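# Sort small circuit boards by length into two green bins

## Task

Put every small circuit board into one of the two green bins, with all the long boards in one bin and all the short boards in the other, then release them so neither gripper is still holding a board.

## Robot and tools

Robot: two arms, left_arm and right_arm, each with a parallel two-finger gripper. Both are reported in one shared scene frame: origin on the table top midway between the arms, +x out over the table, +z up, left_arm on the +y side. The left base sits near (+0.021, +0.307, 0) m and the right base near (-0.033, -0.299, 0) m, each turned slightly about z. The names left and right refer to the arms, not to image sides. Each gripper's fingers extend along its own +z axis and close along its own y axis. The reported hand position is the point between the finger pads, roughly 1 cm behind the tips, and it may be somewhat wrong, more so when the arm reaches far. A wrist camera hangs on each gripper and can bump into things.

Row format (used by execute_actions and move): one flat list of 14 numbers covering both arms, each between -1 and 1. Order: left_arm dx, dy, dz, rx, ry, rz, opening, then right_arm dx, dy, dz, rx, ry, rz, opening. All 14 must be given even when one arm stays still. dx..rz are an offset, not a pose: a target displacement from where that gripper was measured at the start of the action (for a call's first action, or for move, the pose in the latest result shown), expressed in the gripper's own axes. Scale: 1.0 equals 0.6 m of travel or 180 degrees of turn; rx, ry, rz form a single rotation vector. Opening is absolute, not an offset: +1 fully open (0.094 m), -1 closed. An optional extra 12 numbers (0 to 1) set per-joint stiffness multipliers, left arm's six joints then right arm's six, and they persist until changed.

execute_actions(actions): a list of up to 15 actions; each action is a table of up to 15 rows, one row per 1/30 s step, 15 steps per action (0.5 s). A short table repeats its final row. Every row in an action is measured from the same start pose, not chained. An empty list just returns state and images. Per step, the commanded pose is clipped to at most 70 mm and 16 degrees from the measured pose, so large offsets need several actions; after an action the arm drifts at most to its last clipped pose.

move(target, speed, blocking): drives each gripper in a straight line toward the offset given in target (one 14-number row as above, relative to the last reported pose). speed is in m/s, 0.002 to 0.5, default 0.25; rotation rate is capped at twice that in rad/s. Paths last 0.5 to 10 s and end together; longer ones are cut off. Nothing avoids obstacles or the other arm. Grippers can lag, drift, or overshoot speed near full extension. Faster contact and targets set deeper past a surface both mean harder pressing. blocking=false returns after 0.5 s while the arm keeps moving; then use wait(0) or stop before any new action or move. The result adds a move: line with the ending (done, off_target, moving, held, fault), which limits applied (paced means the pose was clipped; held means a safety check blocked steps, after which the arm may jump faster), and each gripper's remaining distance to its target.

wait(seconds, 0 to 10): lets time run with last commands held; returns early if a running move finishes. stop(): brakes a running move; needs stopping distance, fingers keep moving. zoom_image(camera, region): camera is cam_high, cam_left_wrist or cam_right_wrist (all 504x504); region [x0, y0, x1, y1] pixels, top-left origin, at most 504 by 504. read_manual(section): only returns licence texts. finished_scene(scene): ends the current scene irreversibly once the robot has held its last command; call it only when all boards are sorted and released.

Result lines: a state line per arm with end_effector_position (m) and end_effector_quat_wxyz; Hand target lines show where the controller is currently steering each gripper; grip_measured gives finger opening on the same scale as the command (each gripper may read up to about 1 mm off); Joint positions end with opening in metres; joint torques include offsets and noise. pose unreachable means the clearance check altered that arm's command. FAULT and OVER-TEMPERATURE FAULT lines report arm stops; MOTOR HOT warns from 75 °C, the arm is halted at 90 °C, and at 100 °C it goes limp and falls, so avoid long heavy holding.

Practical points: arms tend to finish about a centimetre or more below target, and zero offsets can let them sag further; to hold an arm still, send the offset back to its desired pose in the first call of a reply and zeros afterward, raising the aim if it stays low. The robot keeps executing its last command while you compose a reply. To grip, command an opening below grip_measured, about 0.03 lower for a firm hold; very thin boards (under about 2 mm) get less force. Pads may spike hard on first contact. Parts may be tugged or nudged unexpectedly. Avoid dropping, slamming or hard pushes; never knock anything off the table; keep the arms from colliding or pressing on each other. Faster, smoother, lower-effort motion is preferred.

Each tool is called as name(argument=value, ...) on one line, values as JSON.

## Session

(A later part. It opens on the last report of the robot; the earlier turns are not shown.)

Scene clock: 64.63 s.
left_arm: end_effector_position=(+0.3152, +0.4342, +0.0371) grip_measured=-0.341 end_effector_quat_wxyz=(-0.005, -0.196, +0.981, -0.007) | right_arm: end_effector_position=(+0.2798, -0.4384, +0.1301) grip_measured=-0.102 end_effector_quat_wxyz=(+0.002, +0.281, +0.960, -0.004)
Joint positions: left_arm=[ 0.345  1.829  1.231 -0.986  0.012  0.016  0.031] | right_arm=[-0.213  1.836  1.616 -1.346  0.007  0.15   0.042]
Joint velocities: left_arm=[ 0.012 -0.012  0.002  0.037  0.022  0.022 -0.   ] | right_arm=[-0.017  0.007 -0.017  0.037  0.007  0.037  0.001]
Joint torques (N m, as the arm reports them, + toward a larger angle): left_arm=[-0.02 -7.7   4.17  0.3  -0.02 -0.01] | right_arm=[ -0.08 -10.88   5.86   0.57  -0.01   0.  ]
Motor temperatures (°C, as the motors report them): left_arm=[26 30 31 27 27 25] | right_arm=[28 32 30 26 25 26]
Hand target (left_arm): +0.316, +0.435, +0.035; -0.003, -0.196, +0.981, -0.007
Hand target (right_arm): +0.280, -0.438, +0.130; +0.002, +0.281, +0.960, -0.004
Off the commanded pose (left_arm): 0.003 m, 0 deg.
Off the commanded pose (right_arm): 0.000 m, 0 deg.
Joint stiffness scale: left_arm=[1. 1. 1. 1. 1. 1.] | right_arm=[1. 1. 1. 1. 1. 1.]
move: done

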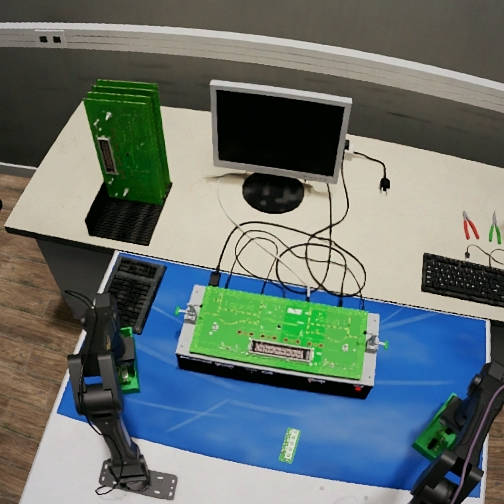

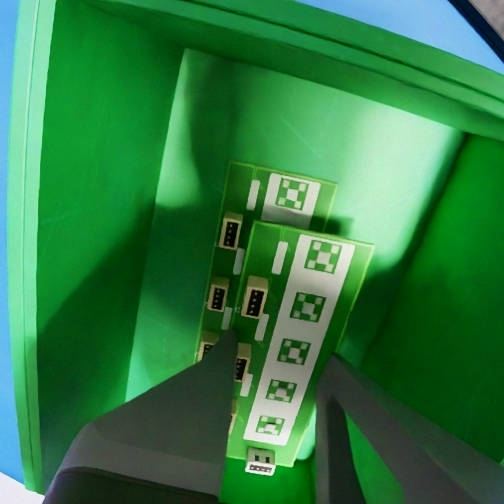

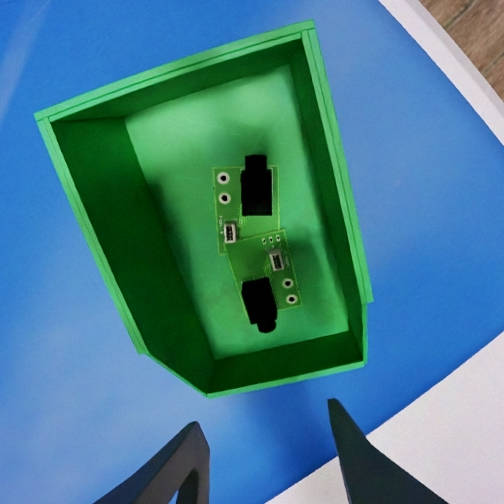

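move(target=[-0.005,0,0.02,0,0,0,-0.36, 0,0,0,0,0,0,-0.1], speed=0.03)

execute_actions(actions=[[[0,0,0,0,0,0,-0.15, 0,0,0,0,0,0,-0.1]]])

move(target=[0,0,-0.18,0,0,0,-0.15, 0,0,0,0,0,0,-0.1], speed=0.2)

move(target=[0.452,-0.685,0.145,0,-0.02,0.14,0.3, 0,0,0,0,0,0,-0.1], speed=0.35)

Scene clock: 66.27 s.
left_arm: end_effector_position=(+0.3200, +0.4363, +0.0303) grip_measured=-0.341 end_effector_quat_wxyz=(-0.002, -0.196, +0.981, -0.007) | right_arm: end_effector_position=(+0.2798, -0.4384, +0.1301) grip_measured=-0.102 end_effector_quat_wxyz=(+0.002, +0.281, +0.960, -0.004)
Joint positions: left_arm=[ 0.345  1.851  1.231 -0.957  0.012  0.016  0.031] | right_arm=[-0.213  1.836  1.616 -1.346  0.007  0.15   0.042]
Joint velocities: left_arm=[-0.017  0.002 -0.002 -0.007  0.007 -0.051  0.   ] | right_arm=[ 0.017  0.017 -0.022  0.022 -0.007  0.037 -0.   ]
Joint torques (N m, as the arm reports them, + toward a larger angle): left_arm=[-0.03 -7.58  3.53  0.31 -0.02 -0.02] | right_arm=[ -0.07 -10.88   5.91   0.55  -0.02   0.03]
Motor temperatures (°C, as the motors report them): left_arm=[26 30 31 27 27 25] | right_arm=[28 32 30 26 25 26]
Hand target (left_arm): +0.318, +0.435, +0.025; -0.005, -0.196, +0.981, -0.007
Hand target (right_arm): +0.280, -0.438, +0.130; +0.002, +0.281, +0.960, -0.004
Off the commanded pose (left_arm): 0.006 m, 0 deg.
Off the commanded pose (right_arm): 0.000 m, 0 deg.
Joint stiffness scale: left_arm=[1. 1. 1. 1. 1. 1.] | right_arm=[1. 1. 1. 1. 1. 1.]
move: done

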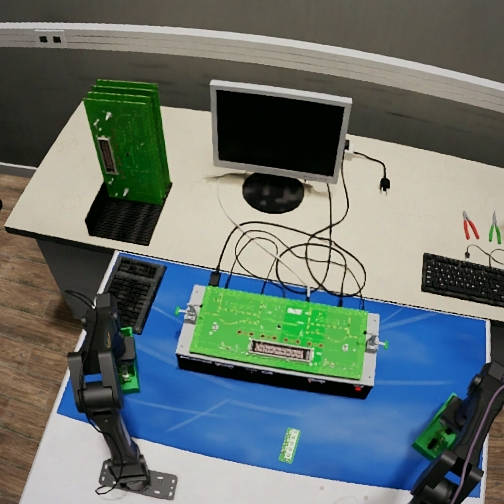

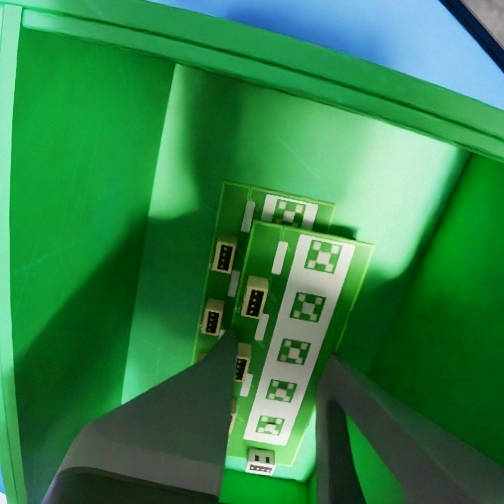

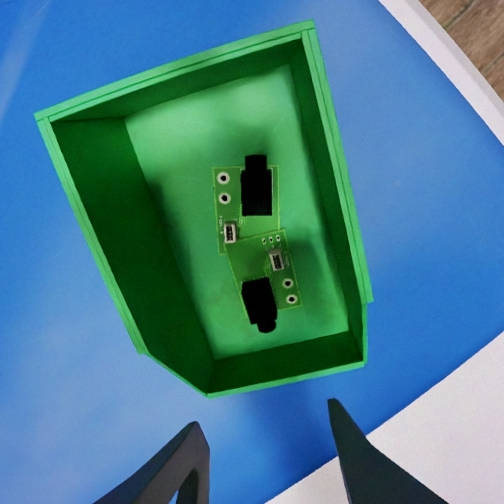

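Scene clock: 66.77 s.
left_arm: end_effector_position=(+0.3199, +0.4364, +0.0303) grip_measured=-0.152 end_effector_quat_wxyz=(-0.002, -0.196, +0.981, -0.006) | right_arm: end_effector_position=(+0.2798, -0.4384, +0.1301) grip_measured=-0.102 end_effector_quat_wxyz=(+0.002, +0.281, +0.960, -0.004)
Joint positions: left_arm=[ 0.345  1.851  1.231 -0.957  0.012  0.016  0.04 ] | right_arm=[-0.213  1.836  1.616 -1.346  0.007  0.15   0.042]
Joint velocities: left_arm=[-0.012 -0.012  0.017  0.022 -0.037  0.051  0.   ] | right_arm=[-0.007  0.012 -0.017  0.037  0.007 -0.037 -0.001]
Joint torques (N m, as the arm reports them, + toward a larger angle): left_arm=[ 0.02 -7.9   4.71  0.18 -0.03 -0.01] | right_arm=[ -0.03 -10.87   5.87   0.56  -0.01   0.01]
Motor temperatures (°C, as the motors report them): left_arm=[26 30 31 27 27 25] | right_arm=[28 32 30 26 25 26]
Hand target (left_arm): +0.320, +0.436, +0.030; -0.002, -0.196, +0.981, -0.007
Hand target (right_arm): +0.280, -0.438, +0.130; +0.002, +0.281, +0.960, -0.004
Off the commanded pose (left_arm): 0.000 m, 0 deg.
Off the commanded pose (right_arm): 0.000 m, 0 deg.
Joint stiffness scale: left_arm=[1. 1. 1. 1. 1. 1.] | right_arm=[1. 1. 1. 1. 1. 1.]

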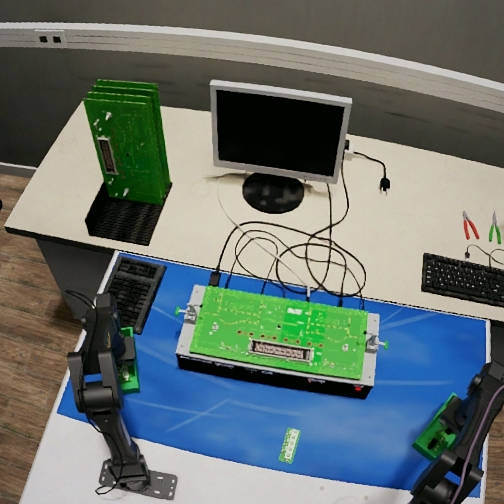

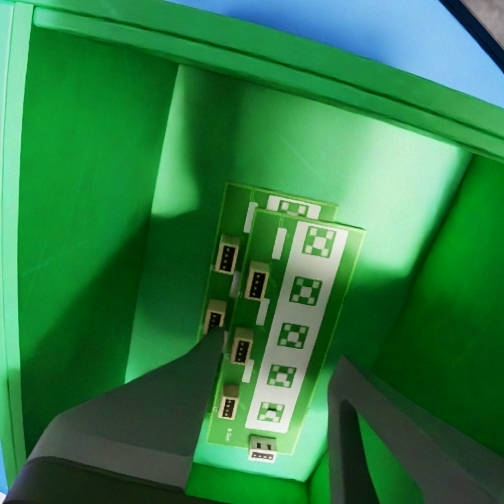

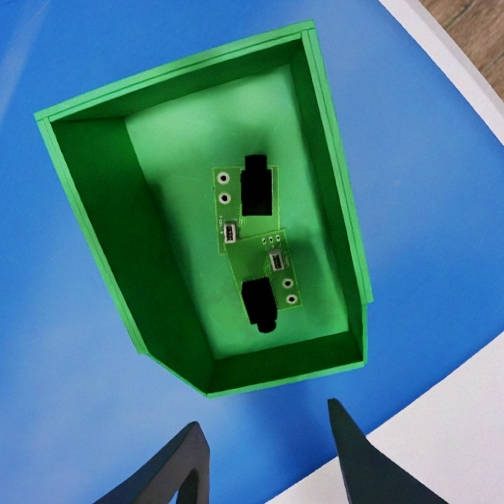

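Scene clock: 68.00 s.
left_arm: end_effector_position=(+0.3143, +0.4339, +0.1247) grip_measured=-0.152 end_effector_quat_wxyz=(-0.022, -0.196, +0.980, -0.011) | right_arm: end_effector_position=(+0.2798, -0.4384, +0.1301) grip_measured=-0.102 end_effector_quat_wxyz=(+0.002, +0.281, +0.960, -0.004)
Joint positions: left_arm=[ 0.345  1.796  1.543 -1.365  0.012  0.016  0.04 ] | right_arm=[-0.213  1.836  1.616 -1.346  0.007  0.15   0.042]
Joint velocities: left_arm=[-0.007 -0.002 -0.002 -0.051 -0.007 -0.022 -0.   ] | right_arm=[-0.002 -0.017 -0.002  0.007  0.007 -0.066  0.001]
Joint torques (N m, as the arm reports them, + toward a larger angle): left_arm=[-0.04 -9.24  7.5   0.07 -0.03 -0.01] | right_arm=[ -0.13 -10.87   5.81   0.56   0.     0.01]
Motor temperatures (°C, as the motors report them): left_arm=[26 31 31 27 27 25] | right_arm=[28 32 30 26 25 26]
Hand target (left_arm): +0.319, +0.436, +0.138; -0.002, -0.196, +0.981, -0.006
Hand target (right_arm): +0.280, -0.438, +0.130; +0.002, +0.281, +0.960, -0.004
Off the commanded pose (left_arm): 0.015 m, 2 deg.
Off the commanded pose (right_arm): 0.000 m, 0 deg.
Joint stiffness scale: left_arm=[1. 1. 1. 1. 1. 1.] | right_arm=[1. 1. 1. 1. 1. 1.]
move: off_target (left_arm)

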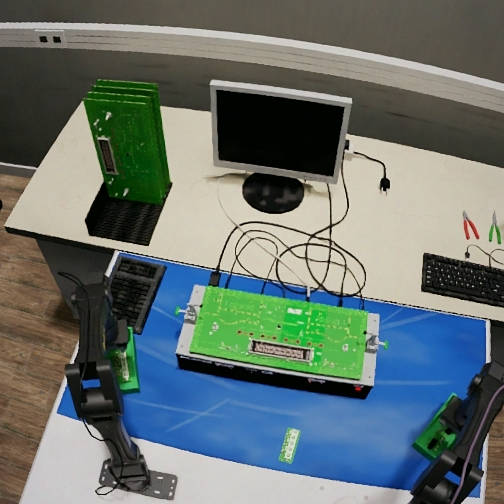

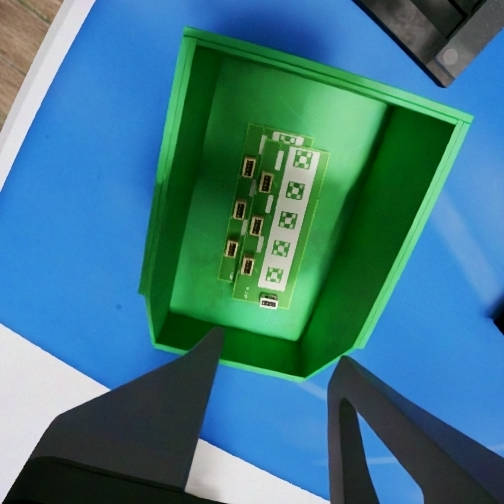

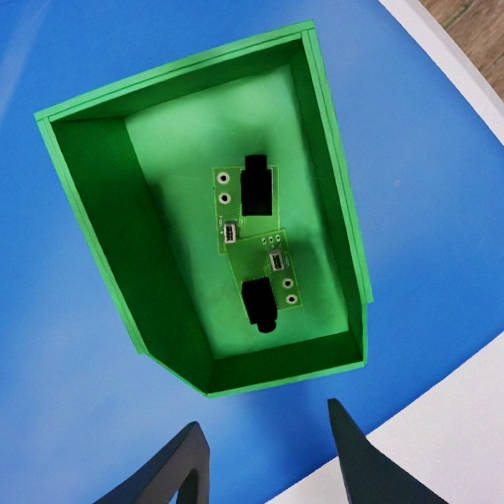

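Scene clock: 70.13 s.
left_arm: end_effector_position=(+0.2156, -0.0387, +0.0396) grip_measured=+0.298 end_effector_quat_wxyz=(-0.005, +0.031, +0.999, +0.006) | right_arm: end_effector_position=(+0.2798, -0.4384, +0.1301) grip_measured=-0.102 end_effector_quat_wxyz=(+0.002, +0.281, +0.960, -0.004)
Joint positions: left_arm=[-1.126  2.11   1.641 -1.118  0.003 -0.998  0.061] | right_arm=[-0.213  1.836  1.616 -1.346  0.007  0.15   0.042]
Joint velocities: left_arm=[-0.012 -0.002 -0.007  0.007 -0.007 -0.022  0.   ] | right_arm=[-0.002  0.007 -0.002 -0.007 -0.022  0.007 -0.   ]
Joint torques (N m, as the arm reports them, + toward a larger angle): left_arm=[  0.5  -10.13   7.57   0.07  -0.17  -0.09] | right_arm=[ -0.06 -10.85   5.82   0.58   0.     0.01]
Motor temperatures (°C, as the motors report them): left_arm=[26 31 31 27 27 25] | right_arm=[28 32 30 26 25 26]
Hand target (left_arm): +0.223, -0.041, +0.047; +0.006, +0.023, +1.000, +0.002
Hand target (right_arm): +0.280, -0.438, +0.130; +0.002, +0.281, +0.960, -0.004
Off the commanded pose (left_arm): 0.021 m, 3 deg.
Off the commanded pose (right_arm): 0.000 m, 0 deg.
Joint stiffness scale: left_arm=[1. 1. 1. 1. 1. 1.] | right_arm=[1. 1. 1. 1. 1. 1.]
move: off_target (left_arm)

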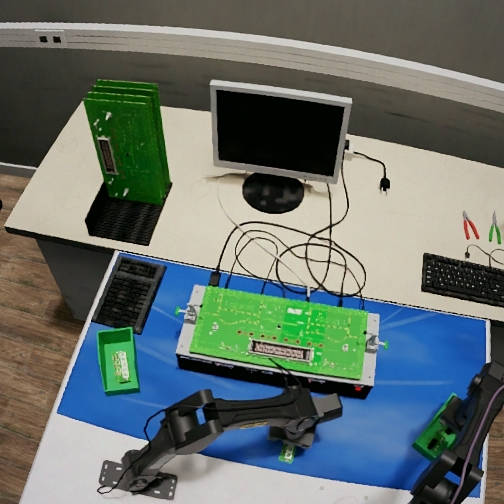

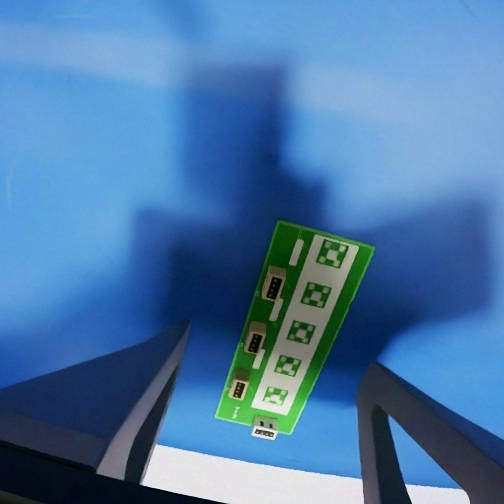

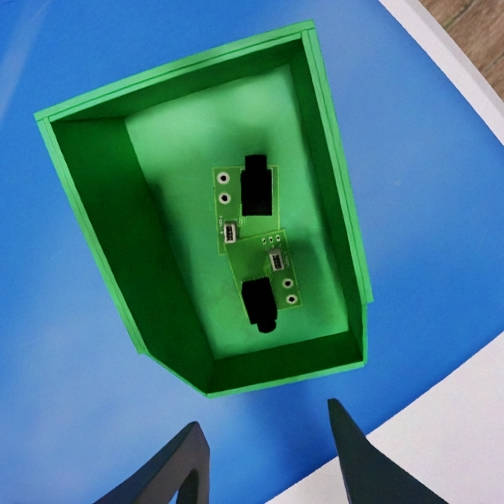

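move(target=[0.014,-0.006,0.06,0,0,0.02,0.3, 0,0,0,0,0,0,-0.1], speed=0.04)

Scene clock: 71.53 s.
left_arm: end_effector_position=(+0.2132, -0.0408, +0.0163) grip_measured=+0.298 end_effector_quat_wxyz=(-0.003, +0.050, +0.999, +0.003) | right_arm: end_effector_position=(+0.2798, -0.4384, +0.1301) grip_measured=-0.102 end_effector_quat_wxyz=(+0.002, +0.281, +0.960, -0.004)
Joint positions: left_arm=[-1.134  2.13   1.576 -1.026  0.003 -0.967  0.061] | right_arm=[-0.213  1.836  1.616 -1.346  0.007  0.15   0.042]
Joint velocities: left_arm=[-0.002 -0.012  0.002 -0.066 -0.095 -0.037 -0.   ] | right_arm=[-0.002 -0.007 -0.012 -0.007  0.037  0.007  0.   ]
Joint torques (N m, as the arm reports them, + toward a larger angle): left_arm=[-1.06 -9.    2.42  0.53 -0.02  0.06] | right_arm=[ -0.09 -10.88   5.9    0.56   0.     0.01]
Motor temperatures (°C, as the motors report them): left_arm=[26 31 31 27 27 25] | right_arm=[28 32 30 26 25 26]
Hand target (left_arm): +0.207, -0.041, +0.004; -0.006, +0.062, +0.998, +0.006
Hand target (right_arm): +0.280, -0.438, +0.130; +0.002, +0.281, +0.960, -0.004
Off the commanded pose (left_arm): 0.014 m, 1 deg.
Off the commanded pose (right_arm): 0.000 m, 0 deg.
Joint stiffness scale: left_arm=[1. 1. 1. 1. 1. 1.] | right_arm=[1. 1. 1. 1. 1. 1.]
move: off_target (left_arm)

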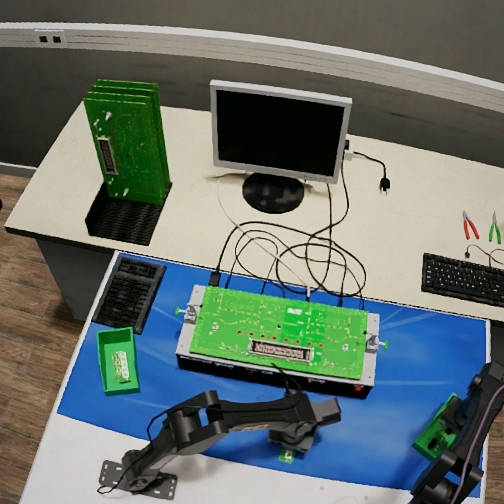

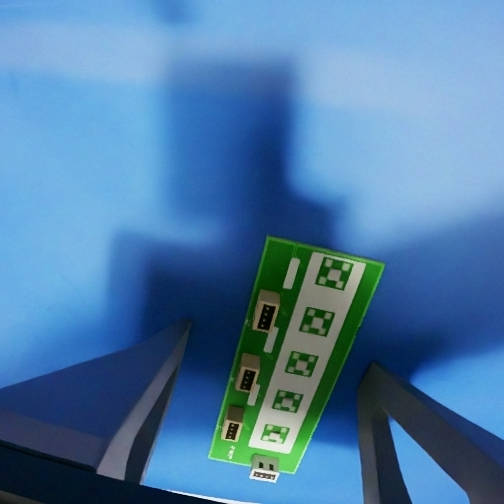

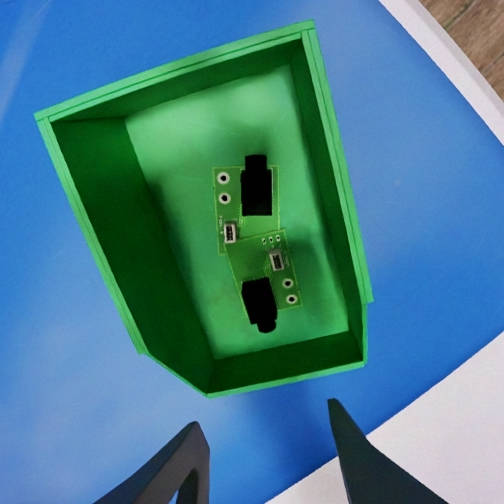

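move(target=[0,-0.006,0.02,0.008,0,0,-0.36, 0,0,0,0,0,0,-0.1], speed=0.03)

move(target=[0,0,-0.2,0.008,-0.005,0,-0.36, 0,0,0,0,0,0,-0.1], speed=0.12)

Scene clock: 72.83 s.
left_arm: end_effector_position=(+0.2133, -0.0433, +0.0156) grip_measured=-0.341 end_effector_quat_wxyz=(-0.003, +0.051, +0.999, -0.003) | right_arm: end_effector_position=(+0.2798, -0.4384, +0.1301) grip_measured=-0.102 end_effector_quat_wxyz=(+0.002, +0.281, +0.960, -0.004)
Joint positions: left_arm=[-1.134  2.13   1.573 -1.013  0.008 -0.966  0.031] | right_arm=[-0.213  1.836  1.616 -1.346  0.007  0.15   0.042]
Joint velocities: left_arm=[-0.017 -0.017  0.002 -0.007 -0.066  0.037  0.   ] | right_arm=[ 0.002 -0.017 -0.012 -0.037  0.066  0.022 -0.   ]
Joint torques (N m, as the arm reports them, + toward a larger angle): left_arm=[ 0.12 -9.55  2.    0.71  0.06  0.02] | right_arm=[ -0.04 -10.94   5.82   0.58  -0.01   0.  ]
Motor temperatures (°C, as the motors report them): left_arm=[26 31 31 27 27 25] | right_arm=[28 32 30 26 25 26]
Hand target (left_arm): +0.213, -0.044, +0.005; -0.004, +0.051, +0.999, -0.009
Hand target (right_arm): +0.280, -0.438, +0.130; +0.002, +0.281, +0.960, -0.004
Off the commanded pose (left_arm): 0.011 m, 1 deg.
Off the commanded pose (right_arm): 0.000 m, 0 deg.
Joint stiffness scale: left_arm=[1. 1. 1. 1. 1. 1.] | right_arm=[1. 1. 1. 1. 1. 1.]
move: off_target (left_arm)

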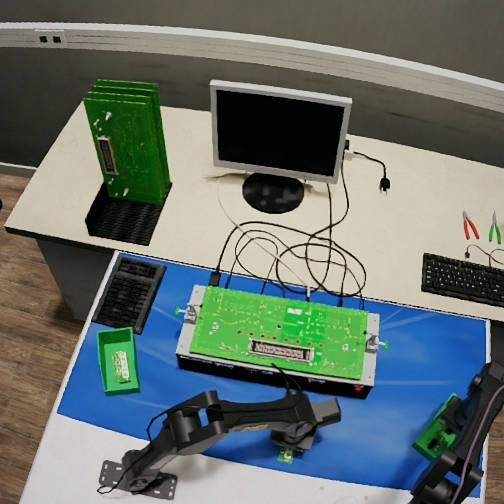

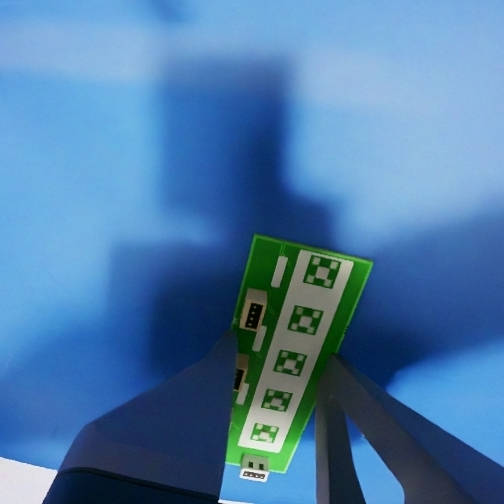

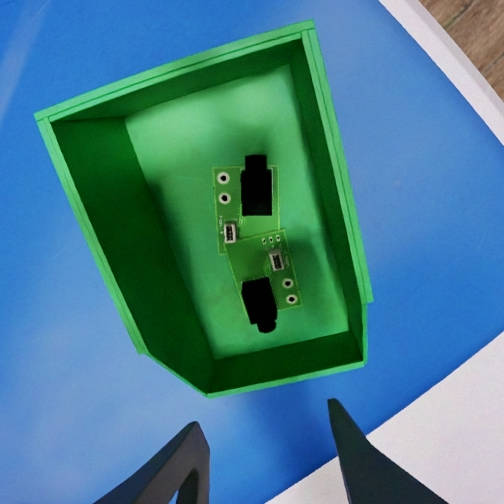

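Scene clock: 74.47 s.
left_arm: end_effector_position=(+0.2102, -0.0376, +0.1149) grip_measured=-0.342 end_effector_quat_wxyz=(-0.009, +0.051, +0.999, +0.006) | right_arm: end_effector_position=(+0.2798, -0.4384, +0.1301) grip_measured=-0.102 end_effector_quat_wxyz=(+0.002, +0.281, +0.960, -0.004)
Joint positions: left_arm=[-1.134  2.071  1.882 -1.402  0.008 -0.966  0.031] | right_arm=[-0.213  1.836  1.616 -1.346  0.007  0.15   0.042]
Joint velocities: left_arm=[-0.002 -0.007 -0.007  0.007 -0.066  0.051 -0.   ] | right_arm=[-0.017  0.002 -0.002  0.066 -0.11   0.022 -0.   ]
Joint torques (N m, as the arm reports them, + toward a larger angle): left_arm=[ -0.04 -12.41   7.6    0.05  -0.02  -0.01] | right_arm=[ -0.1  -10.9    5.88   0.56  -0.01   0.01]
Motor temperatures (°C, as the motors report them): left_arm=[26 32 31 27 27 25] | right_arm=[28 32 30 26 25 26]
Hand target (left_arm): +0.211, -0.041, +0.135; +0.004, +0.051, +0.999, -0.016
Hand target (right_arm): +0.280, -0.438, +0.130; +0.002, +0.281, +0.960, -0.004
Off the commanded pose (left_arm): 0.022 m, 3 deg.
Off the commanded pose (right_arm): 0.000 m, 0 deg.
Joint stiffness scale: left_arm=[1. 1. 1. 1. 1. 1.] | right_arm=[1. 1. 1. 1. 1. 1.]
move: off_target (left_arm)

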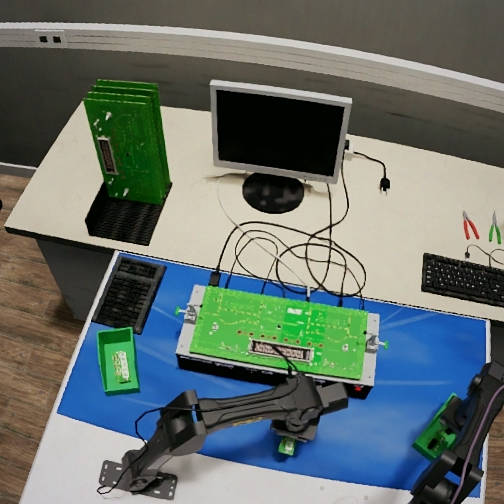

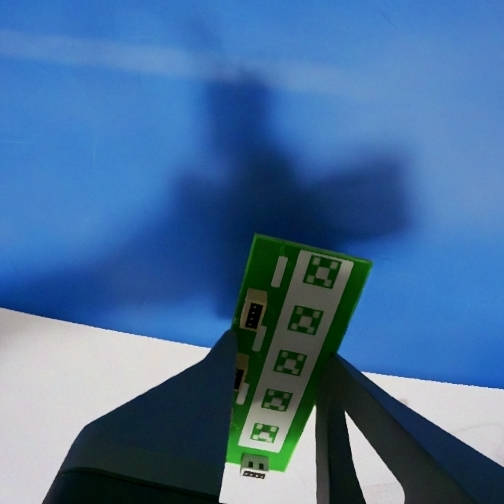

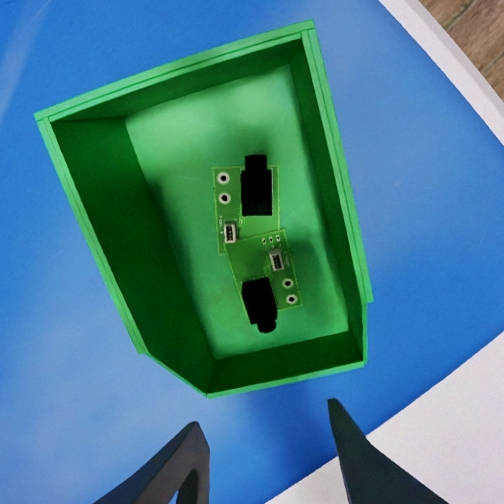

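move(target=[-0.113,0.829,-0.03,0,-0.008,-0.155,-0.36, 0,0,0,0,0,0,-0.1], speed=0.3)

move(target=[0,0,0.16,0,0,0,-0.36, 0,0,0,0,0,0,-0.1], speed=0.12)

Scene clock: 77.40 s.
left_arm: end_effector_position=(+0.3173, +0.4408, +0.1281) grip_measured=-0.342 end_effector_quat_wxyz=(-0.002, -0.199, +0.980, -0.004) | right_arm: end_effector_position=(+0.2798, -0.4384, +0.1301) grip_measured=-0.102 end_effector_quat_wxyz=(+0.002, +0.281, +0.960, -0.004)
Joint positions: left_arm=[ 0.358  1.778  1.536 -1.335  0.006  0.023  0.031] | right_arm=[-0.213  1.836  1.616 -1.346  0.007  0.15   0.042]
Joint velocities: left_arm=[-0.002  0.007 -0.007  0.081 -0.022  0.037 -0.   ] | right_arm=[-0.027 -0.007 -0.002 -0.125  0.007  0.051  0.   ]
Joint torques (N m, as the arm reports them, + toward a larger angle): left_arm=[-0.34 -7.38  7.83  0.12  0.07  0.05] | right_arm=[ -0.11 -10.89   5.85   0.56   0.     0.02]
Motor temperatures (°C, as the motors report them): left_arm=[26 33 31 27 27 25] | right_arm=[28 32 30 26 25 26]
Hand target (left_arm): +0.324, +0.441, +0.135; +0.009, -0.191, +0.982, -0.005
Hand target (right_arm): +0.280, -0.438, +0.130; +0.002, +0.281, +0.960, -0.004
Off the commanded pose (left_arm): 0.017 m, 2 deg.
Off the commanded pose (right_arm): 0.000 m, 0 deg.
Joint stiffness scale: left_arm=[1. 1. 1. 1. 1. 1.] | right_arm=[1. 1. 1. 1. 1. 1.]
move: off_target (left_arm)

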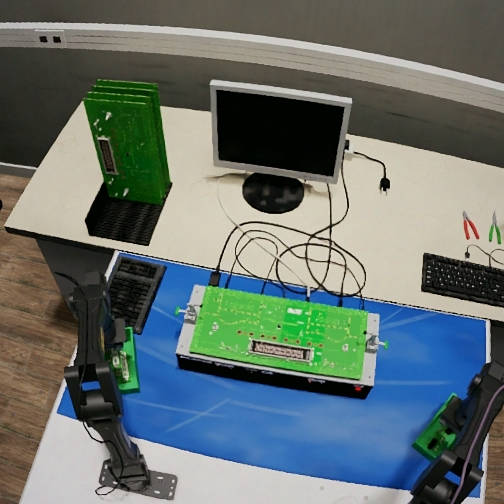

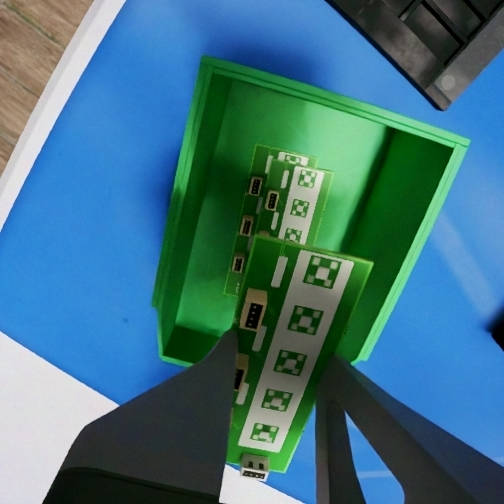

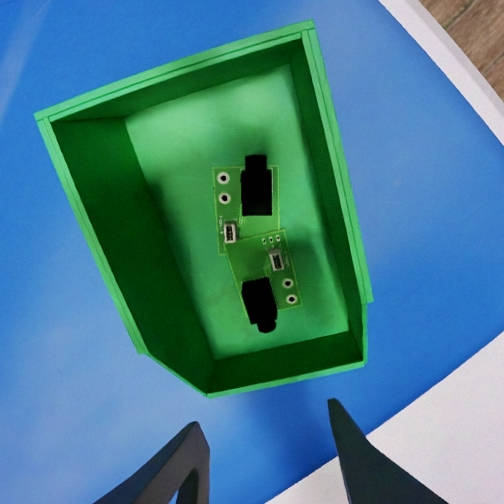

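Scene clock: 78.80 s.
left_arm: end_effector_position=(+0.3173, +0.4408, +0.0343) grip_measured=-0.342 end_effector_quat_wxyz=(-0.005, -0.199, +0.980, -0.004) | right_arm: end_effector_position=(+0.2798, -0.4384, +0.1301) grip_measured=-0.102 end_effector_quat_wxyz=(+0.002, +0.281, +0.960, -0.004)
Joint positions: left_arm=[ 0.358  1.848  1.243 -0.978  0.006  0.023  0.031] | right_arm=[-0.213  1.836  1.616 -1.346  0.007  0.15   0.042]
Joint velocities: left_arm=[-0.007 -0.007  0.007 -0.037 -0.037 -0.022  0.   ] | right_arm=[-0.007  0.022  0.007  0.007  0.022  0.051 -0.001]
Joint torques (N m, as the arm reports them, + toward a larger angle): left_arm=[ 0.14 -7.81  4.16  0.32 -0.02  0.  ] | right_arm=[  0.   -10.91   5.85   0.55   0.     0.02]
Motor temperatures (°C, as the motors report them): left_arm=[26 33 31 27 27 25] | right_arm=[28 32 30 26 25 26]
Hand target (left_arm): +0.318, +0.442, +0.032; -0.002, -0.199, +0.980, -0.004
Hand target (right_arm): +0.280, -0.438, +0.130; +0.002, +0.281, +0.960, -0.004
Off the commanded pose (left_arm): 0.002 m, 0 deg.
Off the commanded pose (right_arm): 0.000 m, 0 deg.
Joint stiffness scale: left_arm=[1. 1. 1. 1. 1. 1.] | right_arm=[1. 1. 1. 1. 1. 1.]
move: done

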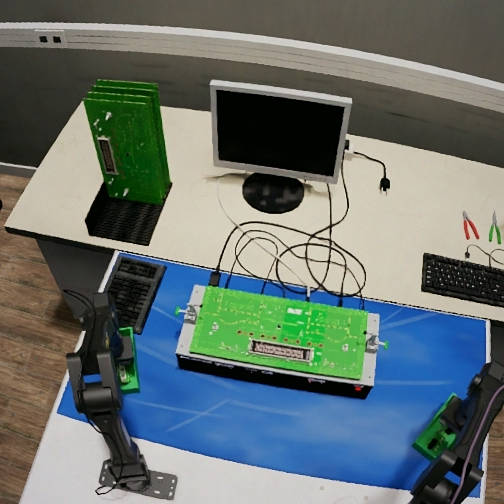

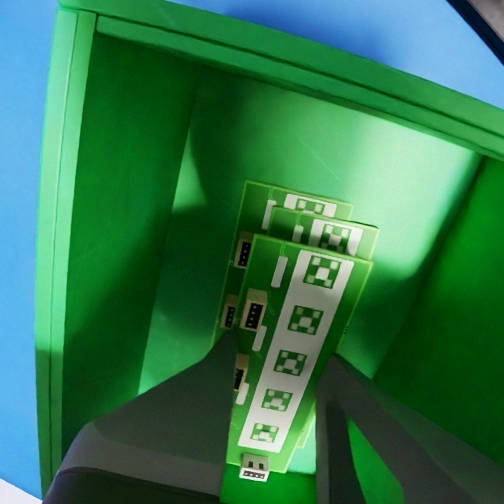

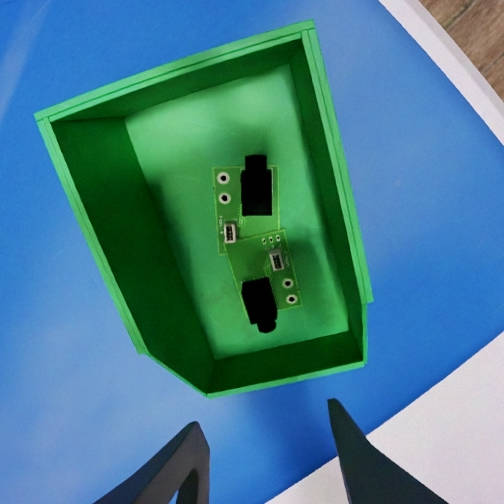

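execute_actions(actions=[[[0,0,0,0,0,0,-0.15, 0,0,0,0,0,0,-0.1]]])

move(target=[0,0,-0.16,0,0,0,-0.15, 0,0,0,0,0,0,-0.1], speed=0.2)

Scene clock: 79.60 s.
left_arm: end_effector_position=(+0.3175, +0.4410, +0.0343) grip_measured=-0.152 end_effector_quat_wxyz=(-0.004, -0.199, +0.980, -0.004) | right_arm: end_effector_position=(+0.2798, -0.4384, +0.1301) grip_measured=-0.102 end_effector_quat_wxyz=(+0.002, +0.281, +0.960, -0.004)
Joint positions: left_arm=[ 0.358  1.848  1.243 -0.977  0.006  0.023  0.04 ] | right_arm=[-0.213  1.836  1.616 -1.346  0.007  0.15   0.042]
Joint velocities: left_arm=[ 0.002 -0.002 -0.002 -0.037 -0.081 -0.051 -0.001] | right_arm=[ 0.002 -0.002 -0.007 -0.022  0.022  0.037 -0.   ]
Joint torques (N m, as the arm reports them, + toward a larger angle): left_arm=[-0.08 -7.91  4.81  0.18 -0.02 -0.02] | right_arm=[ -0.05 -10.89   5.86   0.58   0.01   0.02]
Motor temperatures (°C, as the motors report them): left_arm=[26 33 31 27 27 25] | right_arm=[28 32 30 26 25 26]
Hand target (left_arm): +0.317, +0.441, +0.034; -0.005, -0.199, +0.980, -0.004
Hand target (right_arm): +0.280, -0.438, +0.130; +0.002, +0.281, +0.960, -0.004
Off the commanded pose (left_arm): 0.000 m, 0 deg.
Off the commanded pose (right_arm): 0.000 m, 0 deg.
Joint stiffness scale: left_arm=[1. 1. 1. 1. 1. 1.] | right_arm=[1. 1. 1. 1. 1. 1.]

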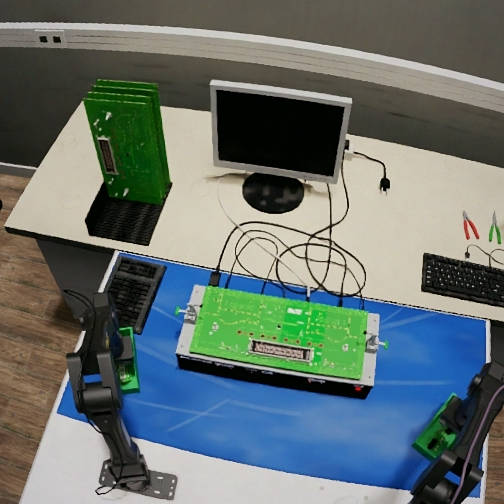

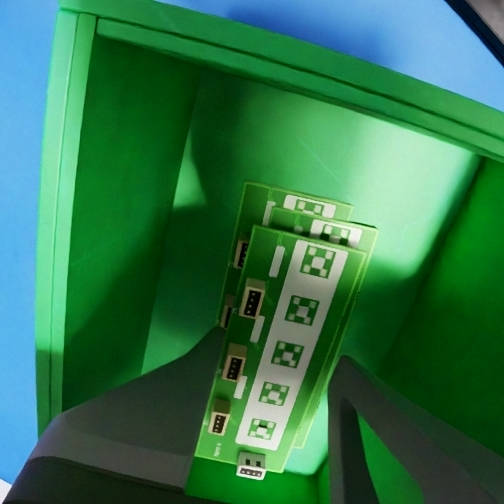

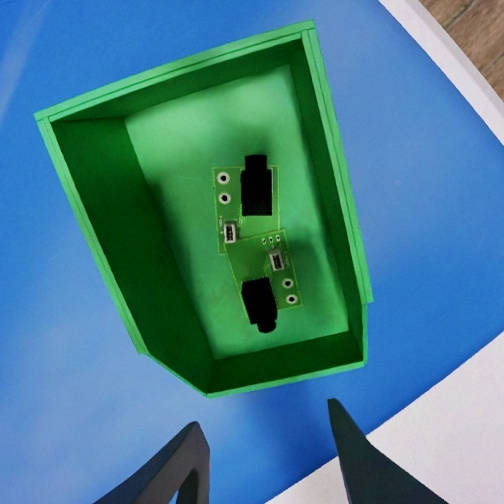

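Scene clock: 80.77 s.
left_arm: end_effector_position=(+0.3122, +0.4386, +0.1175) grip_measured=-0.152 end_effector_quat_wxyz=(-0.023, -0.199, +0.980, -0.009) | right_arm: end_effector_position=(+0.2798, -0.4384, +0.1301) grip_measured=-0.102 end_effector_quat_wxyz=(+0.002, +0.281, +0.960, -0.004)
Joint positions: left_arm=[ 0.358  1.798  1.517 -1.339  0.006  0.023  0.04 ] | right_arm=[-0.213  1.836  1.616 -1.346  0.007  0.15   0.042]
Joint velocities: left_arm=[-0.017 -0.007 -0.007  0.007 -0.007 -0.051 -0.   ] | right_arm=[-0.002 -0.022  0.007 -0.022 -0.066  0.007 -0.001]
Joint torques (N m, as the arm reports them, + toward a larger angle): left_arm=[-0.15 -9.15  7.38  0.07 -0.02 -0.02] | right_arm=[ -0.03 -10.91   5.88   0.57  -0.03   0.01]
Motor temperatures (°C, as the motors report them): left_arm=[26 33 31 27 27 25] | right_arm=[28 32 30 26 25 26]
Hand target (left_arm): +0.317, +0.440, +0.130; -0.004, -0.199, +0.980, -0.004
Hand target (right_arm): +0.280, -0.438, +0.130; +0.002, +0.281, +0.960, -0.004
Off the commanded pose (left_arm): 0.014 m, 2 deg.
Off the commanded pose (right_arm): 0.000 m, 0 deg.
Joint stiffness scale: left_arm=[1. 1. 1. 1. 1. 1.] | right_arm=[1. 1. 1. 1. 1. 1.]
move: off_target (left_arm)

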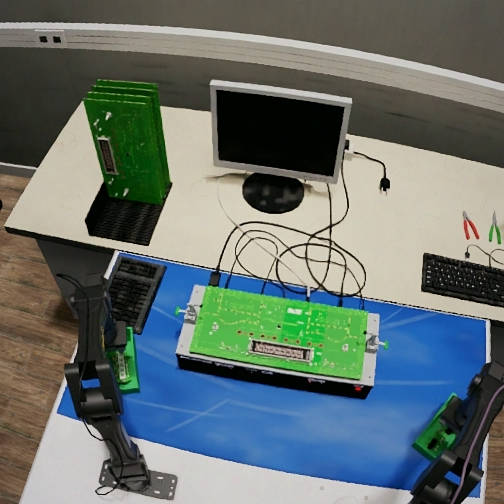

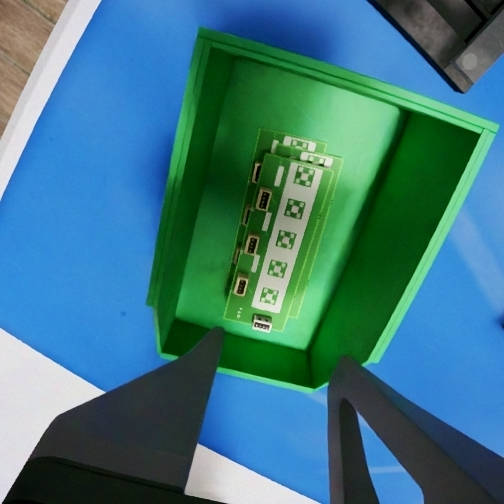

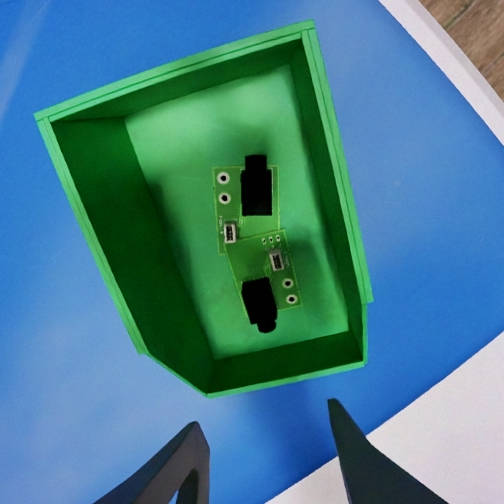

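finished_scene(scene=1)

The scene is finished: the task was done.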